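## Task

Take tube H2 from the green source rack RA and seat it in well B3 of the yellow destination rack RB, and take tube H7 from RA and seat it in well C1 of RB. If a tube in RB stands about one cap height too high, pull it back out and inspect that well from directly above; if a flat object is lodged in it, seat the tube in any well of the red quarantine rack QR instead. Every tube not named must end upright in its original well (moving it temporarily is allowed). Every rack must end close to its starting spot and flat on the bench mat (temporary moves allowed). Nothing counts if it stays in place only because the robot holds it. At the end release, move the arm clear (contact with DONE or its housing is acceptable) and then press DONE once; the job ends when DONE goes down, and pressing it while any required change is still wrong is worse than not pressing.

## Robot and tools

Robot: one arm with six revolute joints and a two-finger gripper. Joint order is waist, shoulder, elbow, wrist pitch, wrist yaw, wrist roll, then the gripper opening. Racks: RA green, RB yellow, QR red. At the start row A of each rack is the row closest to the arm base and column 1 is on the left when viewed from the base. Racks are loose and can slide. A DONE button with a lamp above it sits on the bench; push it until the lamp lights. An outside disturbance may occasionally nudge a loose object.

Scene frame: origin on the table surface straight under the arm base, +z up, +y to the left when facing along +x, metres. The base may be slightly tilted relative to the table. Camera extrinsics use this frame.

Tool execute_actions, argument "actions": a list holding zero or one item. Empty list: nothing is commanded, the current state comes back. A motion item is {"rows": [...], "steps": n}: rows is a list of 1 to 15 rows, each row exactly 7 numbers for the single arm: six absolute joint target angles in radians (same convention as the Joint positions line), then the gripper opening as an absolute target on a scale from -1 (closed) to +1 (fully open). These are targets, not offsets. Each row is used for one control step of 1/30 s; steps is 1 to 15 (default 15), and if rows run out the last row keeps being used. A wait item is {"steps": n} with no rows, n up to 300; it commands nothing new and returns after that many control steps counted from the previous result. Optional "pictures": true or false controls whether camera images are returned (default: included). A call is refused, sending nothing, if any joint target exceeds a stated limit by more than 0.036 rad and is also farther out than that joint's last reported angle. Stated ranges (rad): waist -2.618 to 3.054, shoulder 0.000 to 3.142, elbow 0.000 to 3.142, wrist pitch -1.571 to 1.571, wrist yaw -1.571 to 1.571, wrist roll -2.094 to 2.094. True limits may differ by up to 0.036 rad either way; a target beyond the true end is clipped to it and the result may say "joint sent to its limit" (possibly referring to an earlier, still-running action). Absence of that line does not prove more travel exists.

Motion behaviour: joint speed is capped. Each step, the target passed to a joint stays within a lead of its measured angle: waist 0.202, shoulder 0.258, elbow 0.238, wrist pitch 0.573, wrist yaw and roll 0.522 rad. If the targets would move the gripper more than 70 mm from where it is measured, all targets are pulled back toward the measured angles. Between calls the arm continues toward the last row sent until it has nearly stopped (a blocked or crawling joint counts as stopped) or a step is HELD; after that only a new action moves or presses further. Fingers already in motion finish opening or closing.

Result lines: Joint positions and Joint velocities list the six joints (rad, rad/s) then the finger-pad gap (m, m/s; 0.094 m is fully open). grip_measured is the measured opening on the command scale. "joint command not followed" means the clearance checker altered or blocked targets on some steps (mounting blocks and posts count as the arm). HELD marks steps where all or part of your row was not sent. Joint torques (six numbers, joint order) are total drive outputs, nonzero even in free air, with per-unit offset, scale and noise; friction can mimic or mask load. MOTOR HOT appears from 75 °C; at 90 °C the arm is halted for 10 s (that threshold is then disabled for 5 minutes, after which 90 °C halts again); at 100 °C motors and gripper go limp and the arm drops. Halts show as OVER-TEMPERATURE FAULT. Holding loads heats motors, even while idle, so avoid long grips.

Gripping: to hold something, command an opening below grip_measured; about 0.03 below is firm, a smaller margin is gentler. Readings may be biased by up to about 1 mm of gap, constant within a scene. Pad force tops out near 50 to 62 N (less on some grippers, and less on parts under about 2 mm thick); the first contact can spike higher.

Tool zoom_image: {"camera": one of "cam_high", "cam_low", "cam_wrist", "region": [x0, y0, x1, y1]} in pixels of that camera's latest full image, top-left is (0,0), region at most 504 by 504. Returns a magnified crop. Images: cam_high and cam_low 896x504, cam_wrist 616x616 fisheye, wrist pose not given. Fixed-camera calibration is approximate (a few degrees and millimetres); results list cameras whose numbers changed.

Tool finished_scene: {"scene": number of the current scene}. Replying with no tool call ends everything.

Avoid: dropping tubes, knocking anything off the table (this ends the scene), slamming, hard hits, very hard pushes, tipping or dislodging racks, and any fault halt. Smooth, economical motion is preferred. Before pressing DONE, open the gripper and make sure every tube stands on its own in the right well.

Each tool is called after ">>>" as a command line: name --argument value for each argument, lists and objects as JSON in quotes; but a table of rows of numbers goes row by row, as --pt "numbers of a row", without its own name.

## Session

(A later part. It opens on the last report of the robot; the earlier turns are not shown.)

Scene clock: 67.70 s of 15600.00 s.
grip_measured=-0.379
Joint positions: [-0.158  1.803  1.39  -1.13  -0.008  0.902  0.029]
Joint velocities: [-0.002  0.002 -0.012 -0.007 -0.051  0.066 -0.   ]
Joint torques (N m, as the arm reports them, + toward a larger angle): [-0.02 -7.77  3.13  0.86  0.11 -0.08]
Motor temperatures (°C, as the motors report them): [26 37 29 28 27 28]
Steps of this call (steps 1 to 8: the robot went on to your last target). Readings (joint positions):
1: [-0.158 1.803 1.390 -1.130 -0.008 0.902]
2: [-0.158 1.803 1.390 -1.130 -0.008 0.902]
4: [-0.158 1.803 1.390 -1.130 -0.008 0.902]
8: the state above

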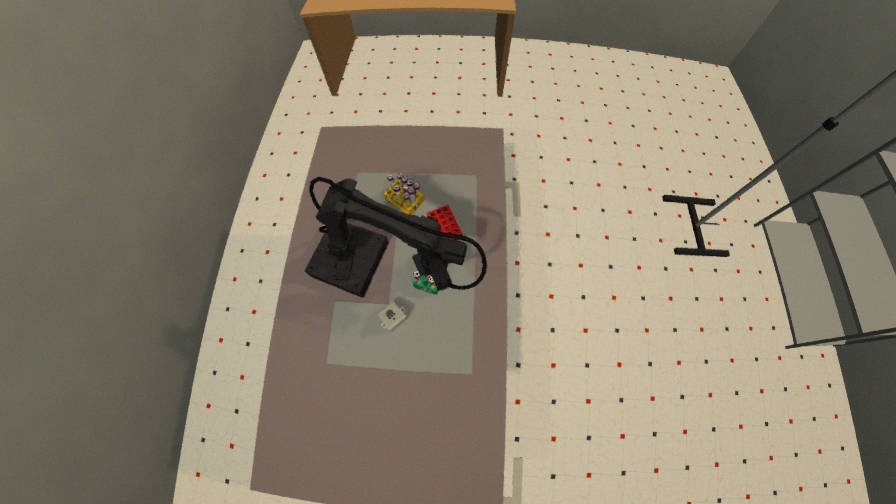

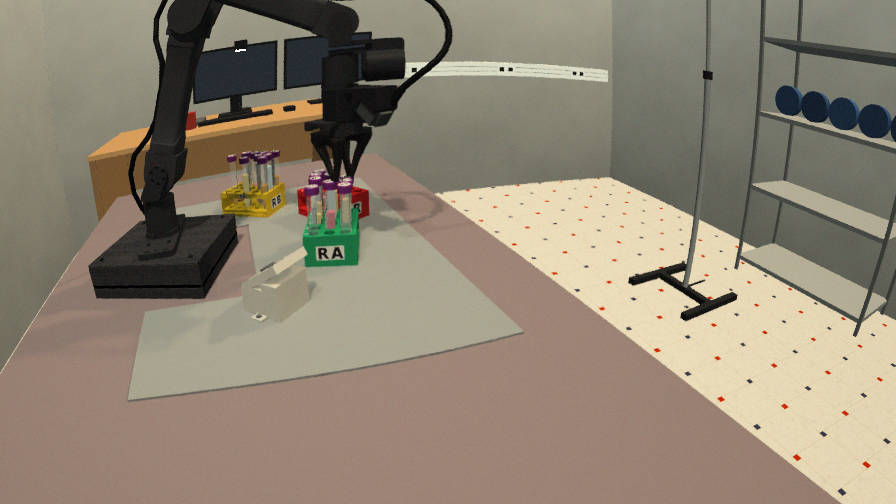

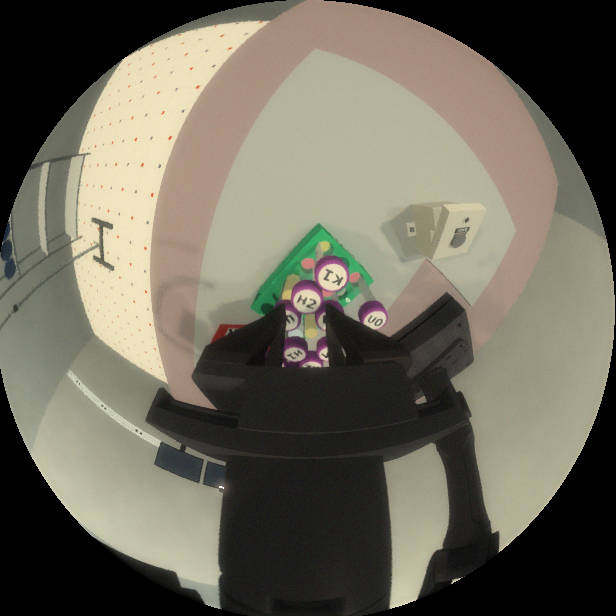

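>>> execute_actions --actions '[{"rows":[[-0.157,1.79,1.42,-1.13,0,0.895,-0.38],[-0.157,1.79,1.45,-1.15,0,0.895,-0.38],[-0.157,1.79,1.455,-1.155,0,0.895,-0.38],[-0.157,1.79,1.455,-1.155,0,0.895,-0.38],[-0.157,1.79,1.455,-1.155,0,0.895,-0.38],[-0.157,1.79,1.455,-1.155,0,0.895,-0.38],[-0.17,1.8,1.455,-1.155,0,0.88,-0.38],[-0.184,1.808,1.455,-1.155,0,0.87,-0.38]],"steps":15}]' --pictures false

>>> execute_actions --actions '[{"steps":8}]'

>>> zoom_image --camera "cam_wrist" --region '[220, 230, 380, 380]'

Scene clock: 76.37 s of 15600.00 s.
grip_measured=-0.379
Joint positions: [-0.179  1.803  1.424 -1.143 -0.008  0.882  0.029]
Joint velocities: [ 0.012 -0.007  0.012 -0.066 -0.066 -0.022 -0.001]
Joint torques (N m, as the arm reports them, + toward a larger angle): [-0.68 -7.64  8.55  0.42  0.11 -0.09]
Motor temperatures (°C, as the motors report them): [26 36 29 28 27 28]
Steps of this call (steps 1 to 15: the robot went on to your last target; steps 16 to 90: nothing new was sent; then 5.17 s passed at rest; steps 91 to 105: all 15 steps of this action). Readings (joint positions):
91: [-0.158 1.802 1.392 -1.132 -0.008 0.902]
92: [-0.158 1.803 1.397 -1.135 -0.008 0.902]
94: [-0.158 1.803 1.409 -1.140 -0.008 0.902]
98: [-0.161 1.803 1.424 -1.141 -0.008 0.896]
105: the state above

Scene clock: 76.63 s of 15600.00 s.
grip_measured=-0.379
Joint positions: [-0.179  1.803  1.424 -1.143 -0.008  0.879  0.029]
Joint velocities: [-0.017  0.022  0.012 -0.022 -0.022 -0.022 -0.001]
Joint torques (N m, as the arm reports them, + toward a larger angle): [-0.72 -7.63  8.56  0.41  0.11 -0.08]
Motor temperatures (°C, as the motors report them): [26 36 29 28 27 28]
Steps of this call (steps 1 to 8: the robot went on to your last target). Readings (joint positions):
1: [-0.179 1.803 1.424 -1.143 -0.008 0.882]
2: [-0.179 1.803 1.424 -1.143 -0.008 0.881]
4: [-0.179 1.803 1.424 -1.143 -0.008 0.880]
8: the state above

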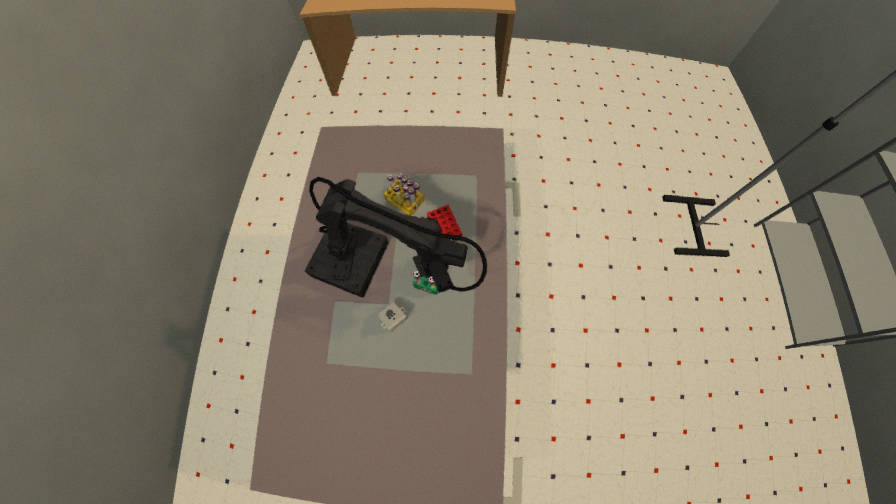

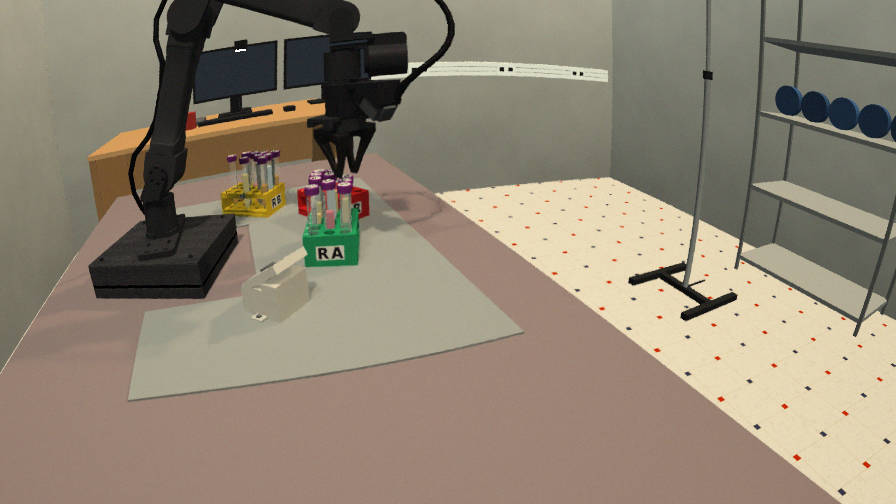

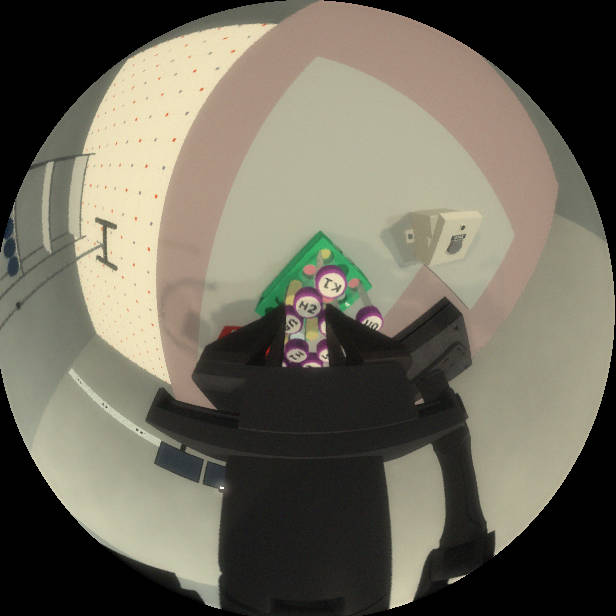

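Region (220, 230, 380, 380) of cam_wrist's 616x616 image, scaled by 3.150, with more detail than that image has; it fills the top 472 rows of this view, and the rest is white.

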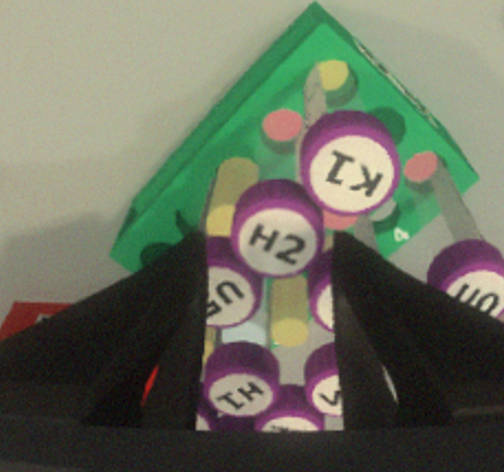

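>>> execute_actions --actions '[{"rows":[[-0.186,1.815,1.45,-1.155,0,0.87,-0.38],[-0.186,1.82,1.45,-1.155,0,0.87,-0.38],[-0.186,1.825,1.45,-1.155,0,0.87,-0.38],[-0.186,1.83,1.45,-1.155,0,0.87,-0.38],[-0.186,1.835,1.45,-1.155,0,0.87,-0.38]],"steps":15}]'

>>> zoom_image --camera "cam_wrist" --region '[220, 230, 380, 380]'

Scene clock: 82.63 s of 15600.00 s.
grip_measured=-0.379
Joint positions: [-0.179  1.842  1.424 -1.144 -0.008  0.878  0.029]
Joint velocities: [-0.007  0.002 -0.007 -0.051  0.007  0.051  0.   ]
Joint torques (N m, as the arm reports them, + toward a larger angle): [-0.82 -8.86  8.02  0.37  0.1  -0.08]
Motor temperatures (°C, as the motors report them): [26 36 29 28 27 28]
Steps of this call (steps 1 to 15: the robot went on to your last target; steps 16 to 90: nothing new was sent; then 2.50 s passed at rest; steps 91 to 105: all 15 steps of this action). Readings (joint positions):
91: [-0.179 1.805 1.424 -1.144 -0.008 0.879]
92: [-0.179 1.807 1.424 -1.144 -0.008 0.879]
94: [-0.179 1.816 1.424 -1.144 -0.008 0.879]
98: [-0.179 1.838 1.424 -1.144 -0.008 0.878]
105: the state above

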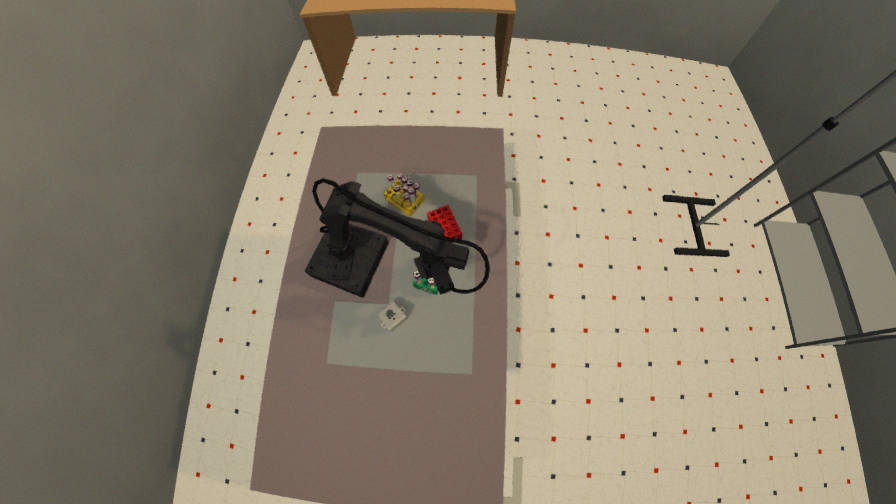

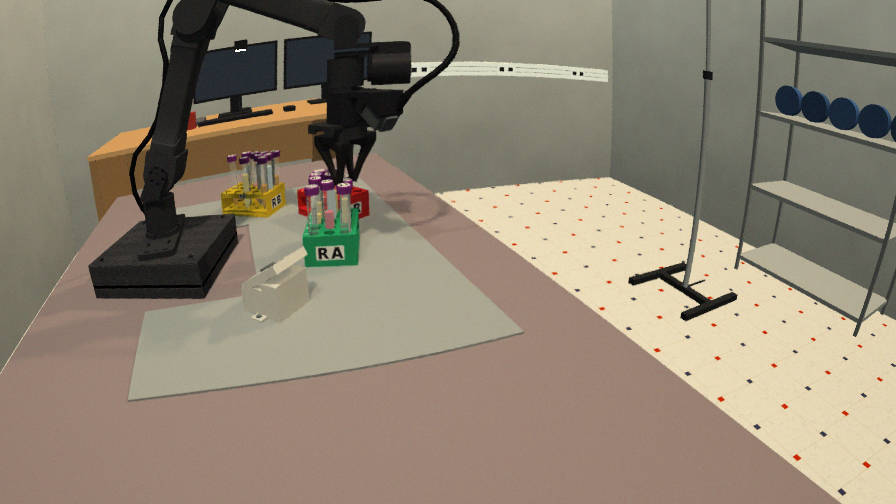

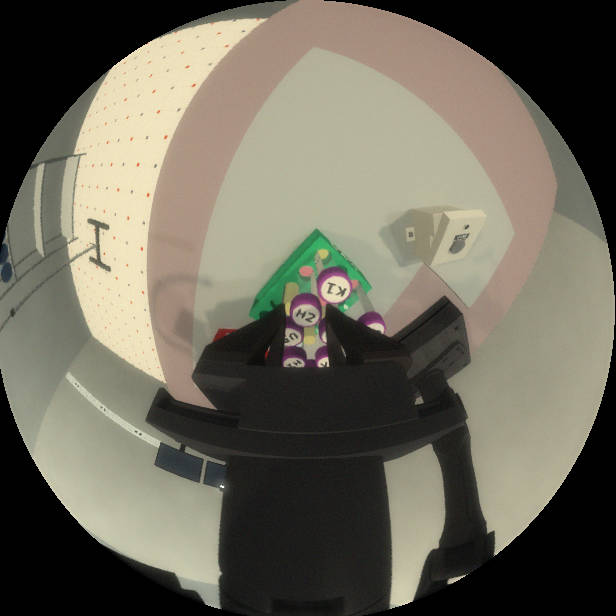

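Region (220, 230, 380, 380) of cam_wrist's 616x616 image, scaled by 3.150, with more detail than that image has; it fills the top 472 rows of this view, and the rest is white.

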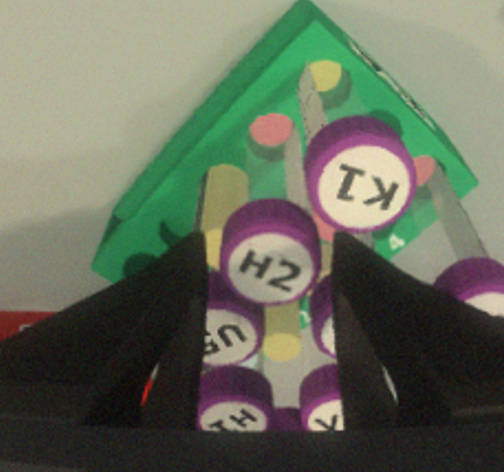

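Centred on H2. Going about 1 cm lower.

>>> execute_actions --actions '[{"rows":[[-0.186,1.835,1.42,-1.125,0,0.87,-0.42],[-0.186,1.835,1.41,-1.11,0,0.87,-0.42],[-0.186,1.835,1.4,-1.1,0,0.87,-0.42],[-0.186,1.835,1.39,-1.09,0,0.87,-0.42],[-0.186,1.835,1.382,-1.078,0,0.87,-0.42]],"steps":15}]'

>>> zoom_image --camera "cam_wrist" --region '[220, 230, 380, 380]'

Scene clock: 85.13 s of 15600.00 s.
grip_measured=-0.419
Joint positions: [-0.179  1.842  1.389 -1.106 -0.006  0.877  0.027]
Joint velocities: [-0.007 -0.002  0.007  0.007  0.066 -0.022 -0.001]
Joint torques (N m, as the arm reports them, + toward a larger angle): [-0.8  -8.84  5.22  0.67  0.09 -0.08]
Motor temperatures (°C, as the motors report them): [26 36 30 28 27 28]
Steps of this call (steps 1 to 15: the robot went on to your last target; steps 16 to 60: nothing new was sent; steps 61 to 75: all 15 steps of this action). Readings (joint positions):
61: [-0.179 1.842 1.424 -1.144 -0.008 0.878]
62: [-0.179 1.842 1.423 -1.142 -0.008 0.878]
64: [-0.179 1.842 1.413 -1.130 -0.008 0.878]
68: [-0.179 1.842 1.389 -1.107 -0.006 0.877]
75: the state above

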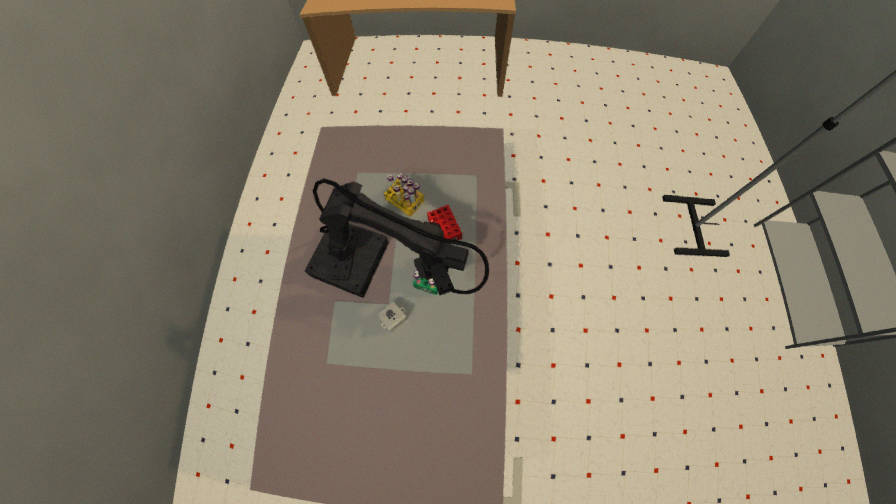

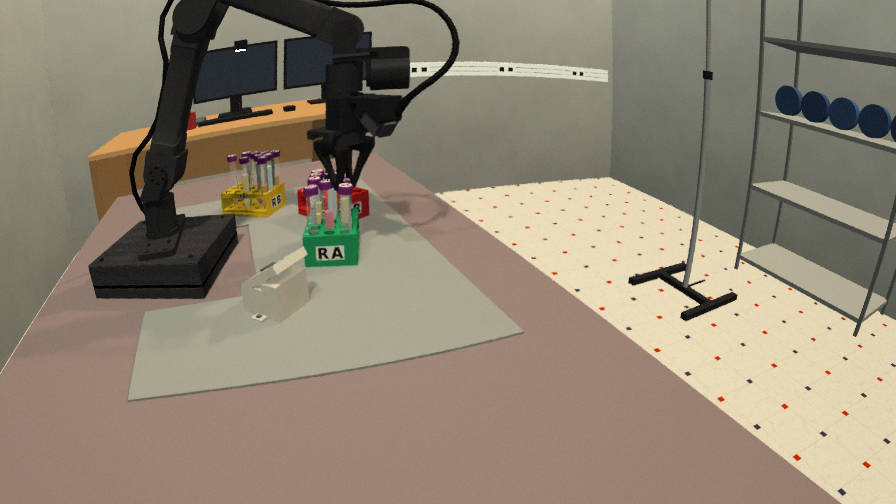

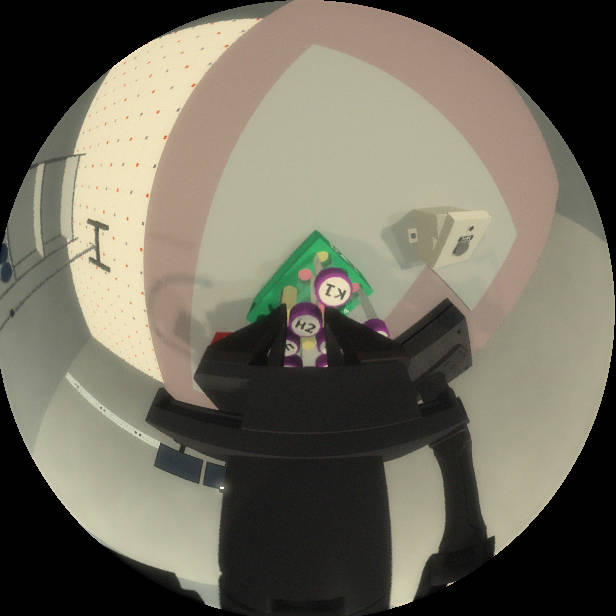

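Region (220, 230, 380, 380) of cam_wrist's 616x616 image, scaled by 3.150, with more detail than that image has; it fills the top 472 rows of this view, and the rest is white.

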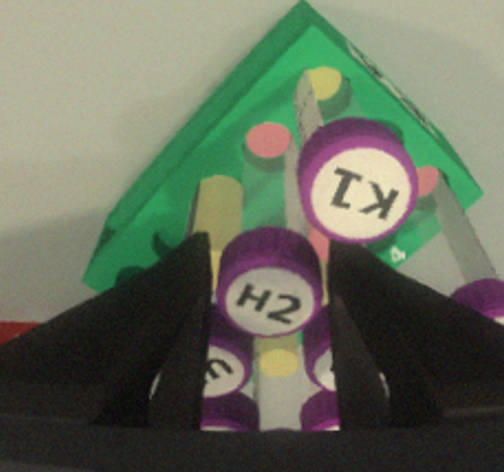

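>>> execute_actions --actions '[{"rows":[[-0.18,1.835,1.39,-1.09,0,0.87,-0.48],[-0.18,1.835,1.39,-1.09,0,0.87,-0.52],[-0.18,1.835,1.39,-1.09,0,0.87,-0.57]],"steps":10}]' --pictures false

Scene clock: 87.00 s of 15600.00 s.
grip_measured=-0.553
Joint positions: [-0.179  1.842  1.389 -1.106 -0.007  0.877  0.021]
Joint velocities: [-0.002  0.002 -0.002 -0.007 -0.037  0.007  0.   ]
Joint torques (N m, as the arm reports them, + toward a larger angle): [-0.18 -8.84  5.91  0.57  0.08 -0.09]
Motor temperatures (°C, as the motors report them): [26 36 30 28 27 28]
Steps of this call (steps 1 to 15: the robot went on to your last target; steps 16 to 46: nothing new was sent; steps 47 to 56: all 10 steps of this action). Readings (joint positions):
47: [-0.179 1.842 1.389 -1.106 -0.006 0.877]
48: [-0.179 1.842 1.389 -1.106 -0.006 0.877]
50: [-0.179 1.842 1.389 -1.106 -0.007 0.877]
54: [-0.179 1.842 1.389 -1.106 -0.007 0.877]
56: the state above

>>> execute_actions --actions '[{"rows":[[-0.18,1.83,1.41,-1.1,0,0.87,-0.585],[-0.18,1.823,1.43,-1.115,0,0.87,-0.585],[-0.18,1.817,1.445,-1.135,0,0.87,-0.585],[-0.18,1.812,1.46,-1.152,0,0.87,-0.585],[-0.18,1.808,1.475,-1.17,0,0.87,-0.585],[-0.18,1.805,1.49,-1.187,0,0.87,-0.585],[-0.18,1.802,1.505,-1.205,0,0.87,-0.585],[-0.18,1.8,1.52,-1.222,0,0.87,-0.585],[-0.18,1.798,1.535,-1.24,0,0.87,-0.585],[-0.18,1.796,1.55,-1.257,0,0.87,-0.585],[-0.18,1.795,1.565,-1.274,0,0.87,-0.585],[-0.18,1.795,1.58,-1.29,0,0.87,-0.585],[-0.18,1.795,1.595,-1.305,0,0.87,-0.585],[-0.18,1.795,1.61,-1.32,0,0.87,-0.585],[-0.18,1.795,1.625,-1.335,0,0.87,-0.585]],"steps":15}]' --pictures false

>>> execute_actions --actions '[{"rows":[[-0.18,1.795,1.645,-1.355,0,0.87,-0.585],[-0.18,1.795,1.665,-1.375,0,0.87,-0.585],[-0.18,1.795,1.685,-1.395,0,0.87,-0.585],[-0.18,1.795,1.705,-1.415,0,0.87,-0.585],[-0.18,1.795,1.725,-1.435,0,0.87,-0.585],[-0.18,1.795,1.745,-1.455,0,0.87,-0.585],[-0.18,1.795,1.765,-1.475,0,0.87,-0.585],[-0.18,1.795,1.785,-1.495,0,0.87,-0.585],[-0.18,1.795,1.805,-1.515,0,0.87,-0.585],[-0.18,1.795,1.825,-1.535,0,0.87,-0.585],[-0.18,1.79,1.845,-1.555,0,0.87,-0.585],[-0.18,1.785,1.865,-1.57,0,0.87,-0.585],[-0.18,1.78,1.88,-1.57,0,0.87,-0.585]],"steps":15}]' --pictures false

>>> execute_actions --actions '[{"steps":8}]'

>>> zoom_image --camera "cam_low" --region '[200, 60, 420, 270]'

Scene clock: 106.23 s of 15600.00 s.
grip_measured=-0.562
Joint positions: [-0.179  1.835  1.564 -1.277 -0.005  0.877  0.021]
Joint velocities: [ 0.002 -0.042  0.466 -0.344 -0.081 -0.081  0.   ]
Joint torques (N m, as the arm reports them, + toward a larger angle): [ -0.23 -11.21   8.63   0.46   0.06  -0.08]
Motor temperatures (°C, as the motors report them): [26 37 29 28 27 28]
Steps of this call (steps 1 to 15: the robot went on to your last target; steps 16 to 90: nothing new was sent; then 15.73 s passed at rest; steps 91 to 105: all 15 steps of this action). Readings (joint positions):
91: [-0.179 1.842 1.389 -1.106 -0.007 0.877]
92: [-0.179 1.842 1.389 -1.107 -0.007 0.877]
94: [-0.179 1.842 1.399 -1.118 -0.007 0.877]
98: [-0.179 1.842 1.455 -1.175 -0.005 0.877]
105: the state above

Scene clock: 106.73 s of 15600.00 s.
grip_measured=-0.562
Joint positions: [-0.179  1.819  1.84  -1.515 -0.005  0.877  0.021]
Joint velocities: [ 0.017 -0.193  0.222 -0.227  0.066  0.081 -0.001]
Joint torques (N m, as the arm reports them, + toward a larger angle): [ -0.22 -10.19   7.94   0.39   0.08  -0.1 ]
Motor temperatures (°C, as the motors report them): [26 37 30 28 27 28]
Steps of this call (steps 1 to 15: all 15 steps of this action). Readings (joint positions):
1: [-0.179 1.833 1.581 -1.290 -0.005 0.877]
2: [-0.179 1.833 1.600 -1.304 -0.005 0.877]
4: [-0.179 1.833 1.639 -1.334 -0.005 0.877]
8: [-0.179 1.833 1.719 -1.404 -0.005 0.877]
15: the state above

Scene clock: 107.00 s of 15600.00 s.
grip_measured=-0.562
Joint positions: [-0.179  1.803  1.853 -1.553 -0.005  0.877  0.021]
Joint velocities: [ 0.002 -0.012 -0.007 -0.081 -0.051 -0.007  0.   ]
Joint torques (N m, as the arm reports them, + toward a larger angle): [-0.21 -9.62  8.02  0.46  0.08 -0.11]
Motor temperatures (°C, as the motors report them): [26 37 30 28 27 28]
Steps of this call (steps 1 to 8: the robot went on to your last target). Readings (joint positions):
1: [-0.179 1.813 1.846 -1.522 -0.005 0.877]
2: [-0.179 1.808 1.850 -1.529 -0.005 0.877]
4: [-0.179 1.803 1.853 -1.541 -0.005 0.877]
8: the state above

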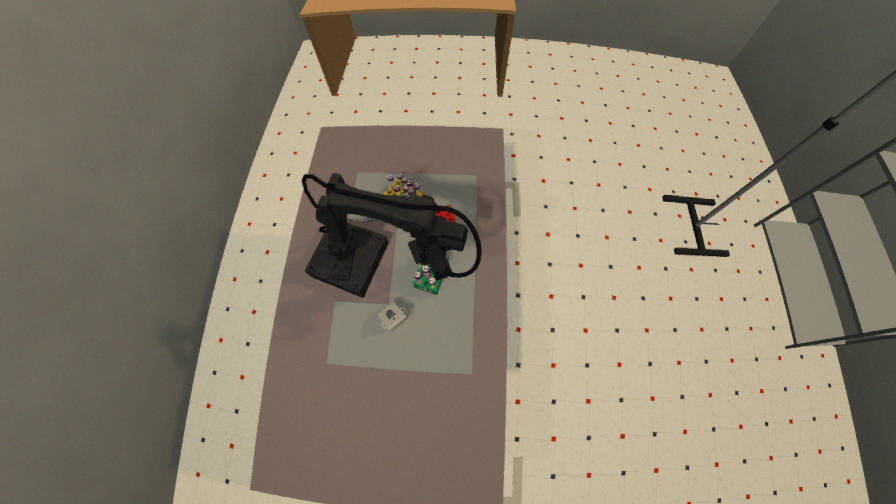

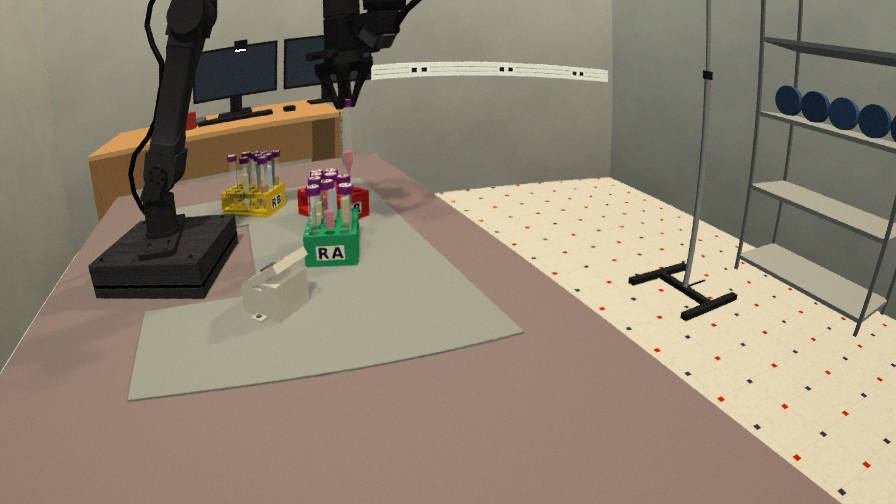

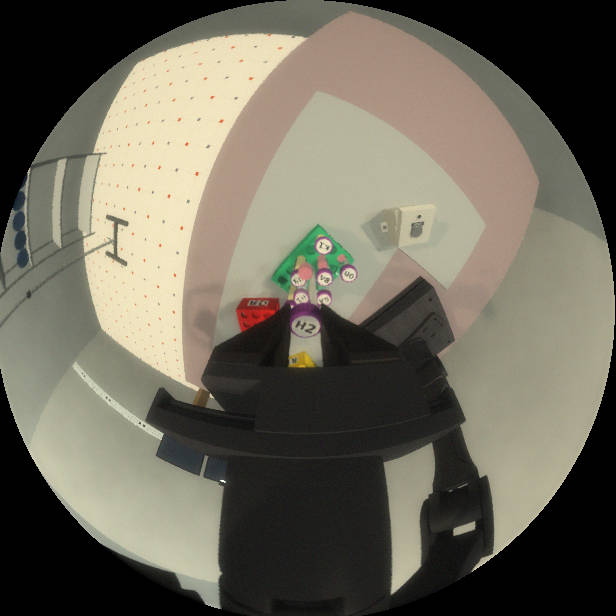

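Region (200, 60, 420, 270) of cam_low's 896x504 image, scaled by 2.291, with more detail than that image has; it fills the top 481 rows of this view, and the rest is white.

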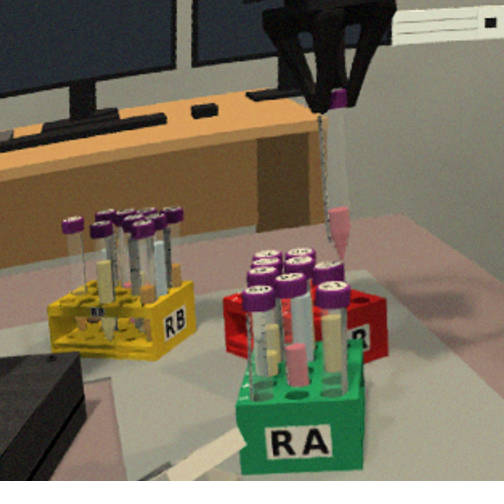

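>>> execute_actions --actions '[{"rows":[[-0.18,1.76,1.87,-1.57,0,0.87,-0.585],[-0.18,1.74,1.86,-1.57,0,0.87,-0.585],[-0.18,1.72,1.85,-1.57,0,0.87,-0.585],[-0.17,1.7,1.84,-1.57,0,0.87,-0.585],[-0.15,1.68,1.83,-1.57,0,0.87,-0.585],[-0.11,1.66,1.82,-1.57,0,0.87,-0.585],[-0.06,1.65,1.81,-1.57,0,0.86,-0.585],[0,1.64,1.8,-1.57,0,0.85,-0.585],[0.06,1.63,1.79,-1.57,0,0.84,-0.585],[0.12,1.63,1.78,-1.57,0,0.83,-0.585],[0.18,1.63,1.77,-1.57,0,0.82,-0.585],[0.24,1.63,1.76,-1.57,0,0.81,-0.585],[0.3,1.63,1.76,-1.57,0,0.8,-0.585],[0.36,1.63,1.76,-1.57,0,0.79,-0.585],[0.42,1.63,1.76,-1.57,0,0.78,-0.585]],"steps":15}]' --pictures false

>>> execute_actions --actions '[{"rows":[[0.48,1.63,1.76,-1.57,0,0.78,-0.585],[0.54,1.63,1.76,-1.57,0,0.78,-0.585],[0.6,1.63,1.76,-1.57,0,0.78,-0.585],[0.66,1.63,1.76,-1.57,0,0.78,-0.585],[0.72,1.63,1.76,-1.57,0,0.78,-0.585],[0.78,1.63,1.76,-1.57,0,0.78,-0.585],[0.84,1.63,1.76,-1.57,0,0.78,-0.585],[0.89,1.63,1.76,-1.57,0,0.78,-0.585],[0.93,1.63,1.76,-1.57,0,0.78,-0.585],[0.97,1.63,1.76,-1.57,0,0.78,-0.585],[1.0,1.63,1.76,-1.57,0,0.78,-0.585],[1.02,1.63,1.76,-1.57,0,0.78,-0.585],[1.04,1.63,1.76,-1.57,0,0.78,-0.585],[1.05,1.63,1.76,-1.57,0,0.78,-0.585],[1.06,1.63,1.76,-1.57,0,0.78,-0.585]],"steps":15}]' --pictures false

>>> execute_actions --actions '[{"steps":15}]'

>>> zoom_image --camera "cam_wrist" --region '[220, 200, 400, 380]'

>>> zoom_image --camera "cam_low" --region '[190, 60, 330, 230]'

Scene clock: 118.93 s of 15600.00 s.
grip_measured=-0.562
Joint positions: [ 0.322  1.648  1.769 -1.559 -0.002  0.825  0.021]
Joint velocities: [ 1.712  0.012 -0.232  0.007 -0.037 -0.3    0.   ]
Joint torques (N m, as the arm reports them, + toward a larger angle): [-0.54 -7.97  6.12  0.56  0.05 -0.08]
Motor temperatures (°C, as the motors report them): [26 38 30 27 27 28]
Steps of this call (steps 1 to 30: the robot went on to your last target; steps 31 to 90: nothing new was sent; then 8.43 s passed at rest; steps 91 to 105: all 15 steps of this action). Readings (joint positions):
91: [-0.179 1.803 1.853 -1.559 -0.005 0.877]
92: [-0.179 1.800 1.853 -1.559 -0.005 0.877]
94: [-0.179 1.784 1.846 -1.559 -0.005 0.877]
98: [-0.114 1.704 1.816 -1.560 0.005 0.875]
105: the state above

Scene clock: 119.43 s of 15600.00 s.
grip_measured=-0.562
Joint positions: [ 1.047  1.648  1.761 -1.559 -0.016  0.788  0.021]
Joint velocities: [ 0.325  0.002 -0.002 -0.051  0.007  0.007  0.   ]
Joint torques (N m, as the arm reports them, + toward a larger angle): [-0.8  -8.02  5.69  0.54  0.17 -0.08]
Motor temperatures (°C, as the motors report them): [26 37 30 27 27 28]
Steps of this call (steps 1 to 15: all 15 steps of this action). Readings (joint positions):
1: [0.382 1.648 1.763 -1.559 -0.004 0.818]
2: [0.441 1.648 1.761 -1.559 -0.005 0.812]
4: [0.559 1.648 1.761 -1.559 -0.006 0.803]
8: [0.796 1.648 1.761 -1.559 -0.007 0.794]
15: the state above

Scene clock: 119.93 s of 15600.00 s.
grip_measured=-0.562
Joint positions: [ 1.06   1.648  1.761 -1.561 -0.014  0.788  0.021]
Joint velocities: [ 0.007 -0.007 -0.002  0.022  0.051 -0.007 -0.001]
Joint torques (N m, as the arm reports them, + toward a larger angle): [-0.08 -7.99  5.69  0.53  0.17 -0.1 ]
Motor temperatures (°C, as the motors report them): [26 37 30 27 27 28]
Steps of this call (steps 1 to 15: the robot went on to your last target). Readings (joint positions):
1: [1.056 1.648 1.761 -1.560 -0.016 0.788]
2: [1.060 1.648 1.761 -1.560 -0.016 0.788]
4: [1.060 1.648 1.761 -1.560 -0.015 0.788]
8: [1.060 1.648 1.761 -1.561 -0.014 0.788]
15: the state above

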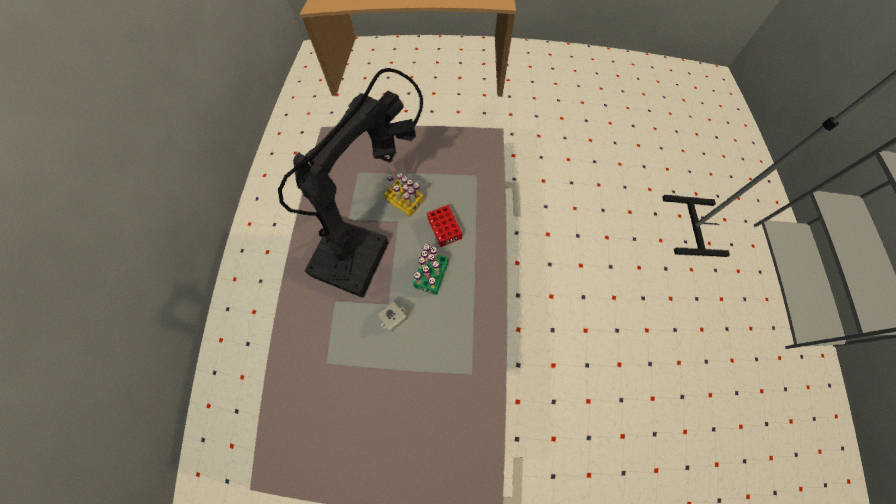

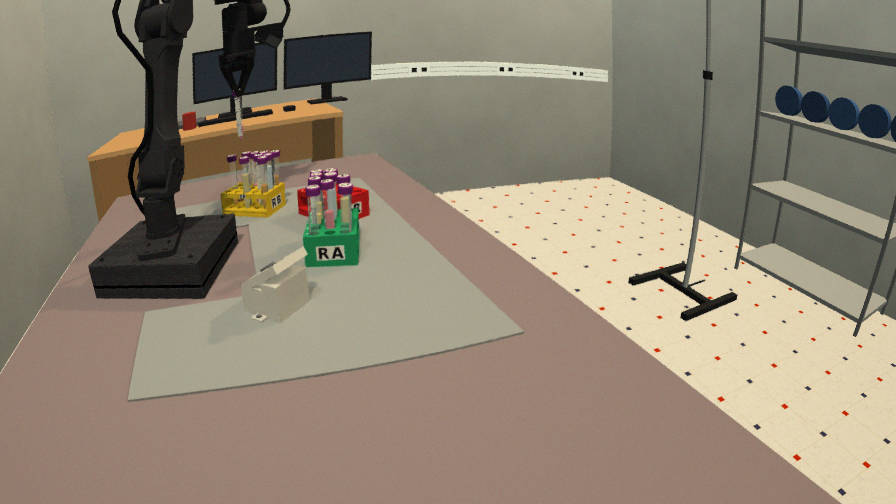

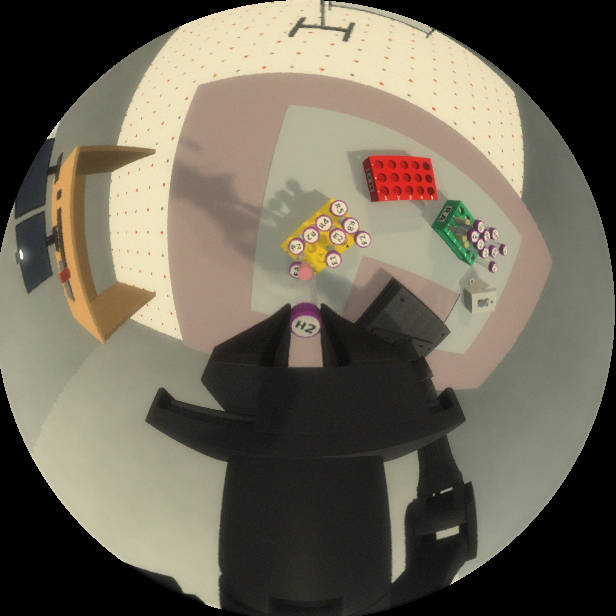

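Region (220, 200, 400, 380) of cam_wrist's 616x616 image, scaled by 2.800, with more detail than that image has.

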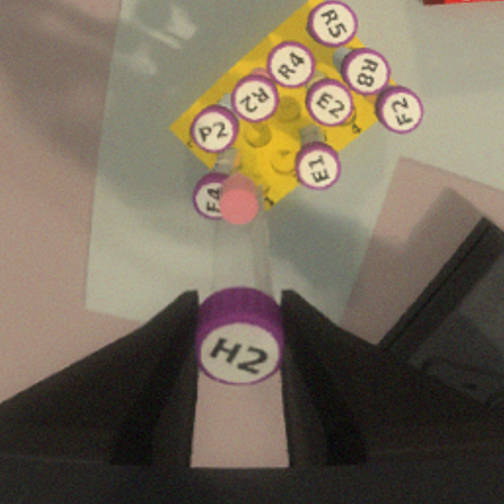

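Region (190, 60, 330, 230) of cam_low's 896x504 image, scaled by 2.965, with more detail than that image has; it fills the left 415 columns of this view, and the rest is white.

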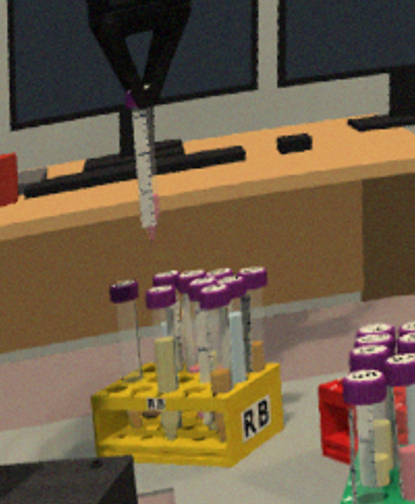

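>>> execute_actions --actions '[{"rows":[[1.04,1.64,1.77,-1.57,0,0.77,-0.585],[1.02,1.65,1.775,-1.57,0,0.76,-0.585],[1.0,1.66,1.78,-1.57,0,0.75,-0.585],[0.98,1.67,1.785,-1.57,0,0.74,-0.585],[0.965,1.68,1.79,-1.57,0,0.73,-0.585],[0.958,1.69,1.795,-1.57,0,0.73,-0.585],[0.958,1.7,1.8,-1.57,0,0.73,-0.585],[0.958,1.71,1.805,-1.57,0,0.73,-0.585],[0.958,1.72,1.81,-1.57,0,0.73,-0.585],[0.958,1.73,1.81,-1.57,0,0.73,-0.585],[0.958,1.738,1.81,-1.57,0,0.73,-0.585]],"steps":15}]' --pictures false

>>> execute_actions --actions '[{"steps":8}]'

>>> zoom_image --camera "cam_wrist" --region '[220, 200, 400, 380]'

>>> zoom_image --camera "cam_low" --region '[190, 60, 330, 230]'

Scene clock: 130.37 s of 15600.00 s.
grip_measured=-0.562
Joint positions: [ 0.957  1.75   1.775 -1.565 -0.008  0.742  0.021]
Joint velocities: [ 0.007  0.076  0.007 -0.022 -0.037 -0.022  0.   ]
Joint torques (N m, as the arm reports them, + toward a larger angle): [ 0.08 -8.79  8.69  0.41  0.07 -0.1 ]
Motor temperatures (°C, as the motors report them): [26 37 30 27 27 28]
Steps of this call (steps 1 to 15: the robot went on to your last target; steps 16 to 90: nothing new was sent; then 6.93 s passed at rest; steps 91 to 105: all 15 steps of this action). Readings (joint positions):
91: [1.059 1.648 1.761 -1.561 -0.014 0.786]
92: [1.054 1.648 1.761 -1.561 -0.014 0.783]
94: [1.028 1.652 1.761 -1.562 -0.015 0.773]
98: [0.963 1.685 1.765 -1.565 -0.009 0.754]
105: the state above

Scene clock: 130.63 s of 15600.00 s.
grip_measured=-0.562
Joint positions: [ 0.957  1.751  1.775 -1.565 -0.008  0.739  0.021]
Joint velocities: [ 0.012  0.012  0.012 -0.007 -0.007  0.007 -0.   ]
Joint torques (N m, as the arm reports them, + toward a larger angle): [ 0.07 -8.44  8.64  0.43  0.09 -0.1 ]
Motor temperatures (°C, as the motors report them): [26 37 30 27 27 28]
Steps of this call (steps 1 to 8: the robot went on to your last target). Readings (joint positions):
1: [0.957 1.751 1.775 -1.565 -0.008 0.741]
2: [0.957 1.751 1.775 -1.565 -0.008 0.740]
4: [0.957 1.751 1.775 -1.565 -0.008 0.740]
8: the state above

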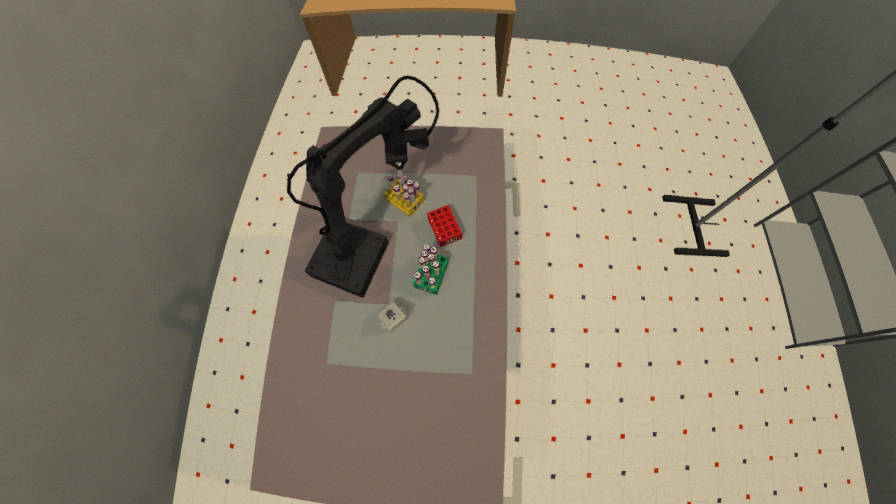

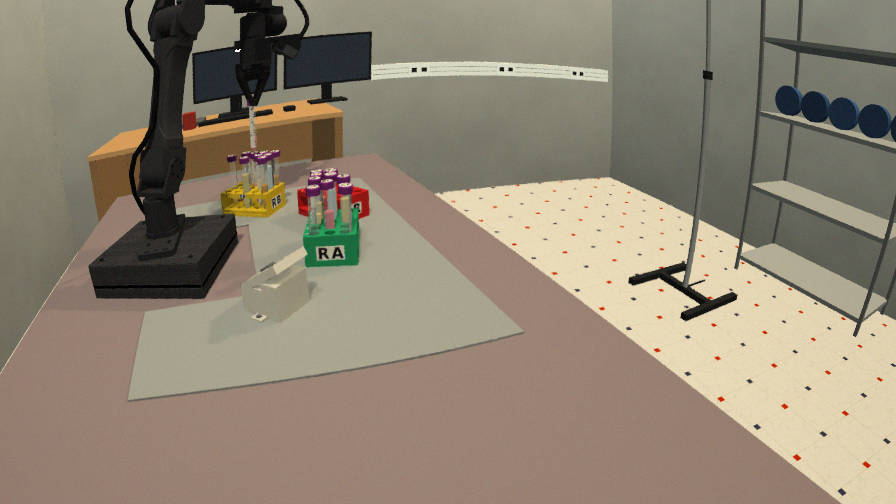

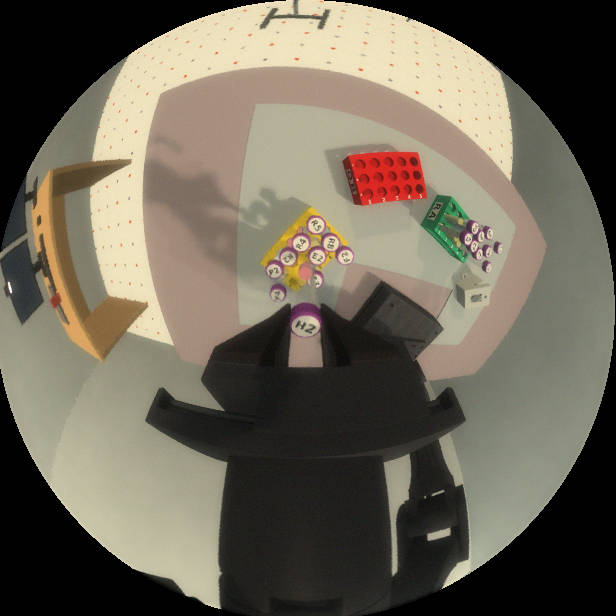

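Region (220, 200, 400, 380) of cam_wrist's 616x616 image, scaled by 2.800, with more detail than that image has.

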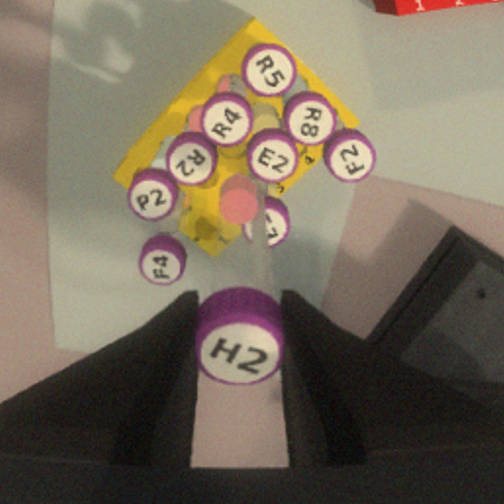

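Region (190, 60, 330, 230) of cam_low's 896x504 image, scaled by 2.965, with more detail than that image has; it fills the left 415 columns of this view, and the rest is white.

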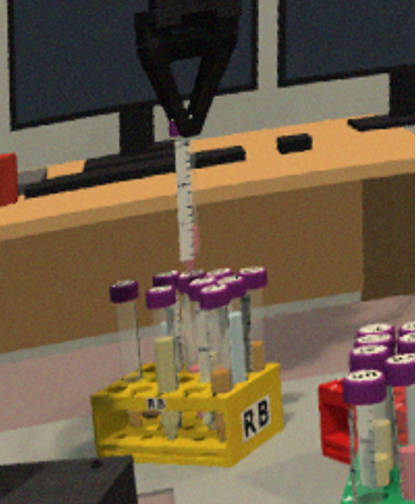

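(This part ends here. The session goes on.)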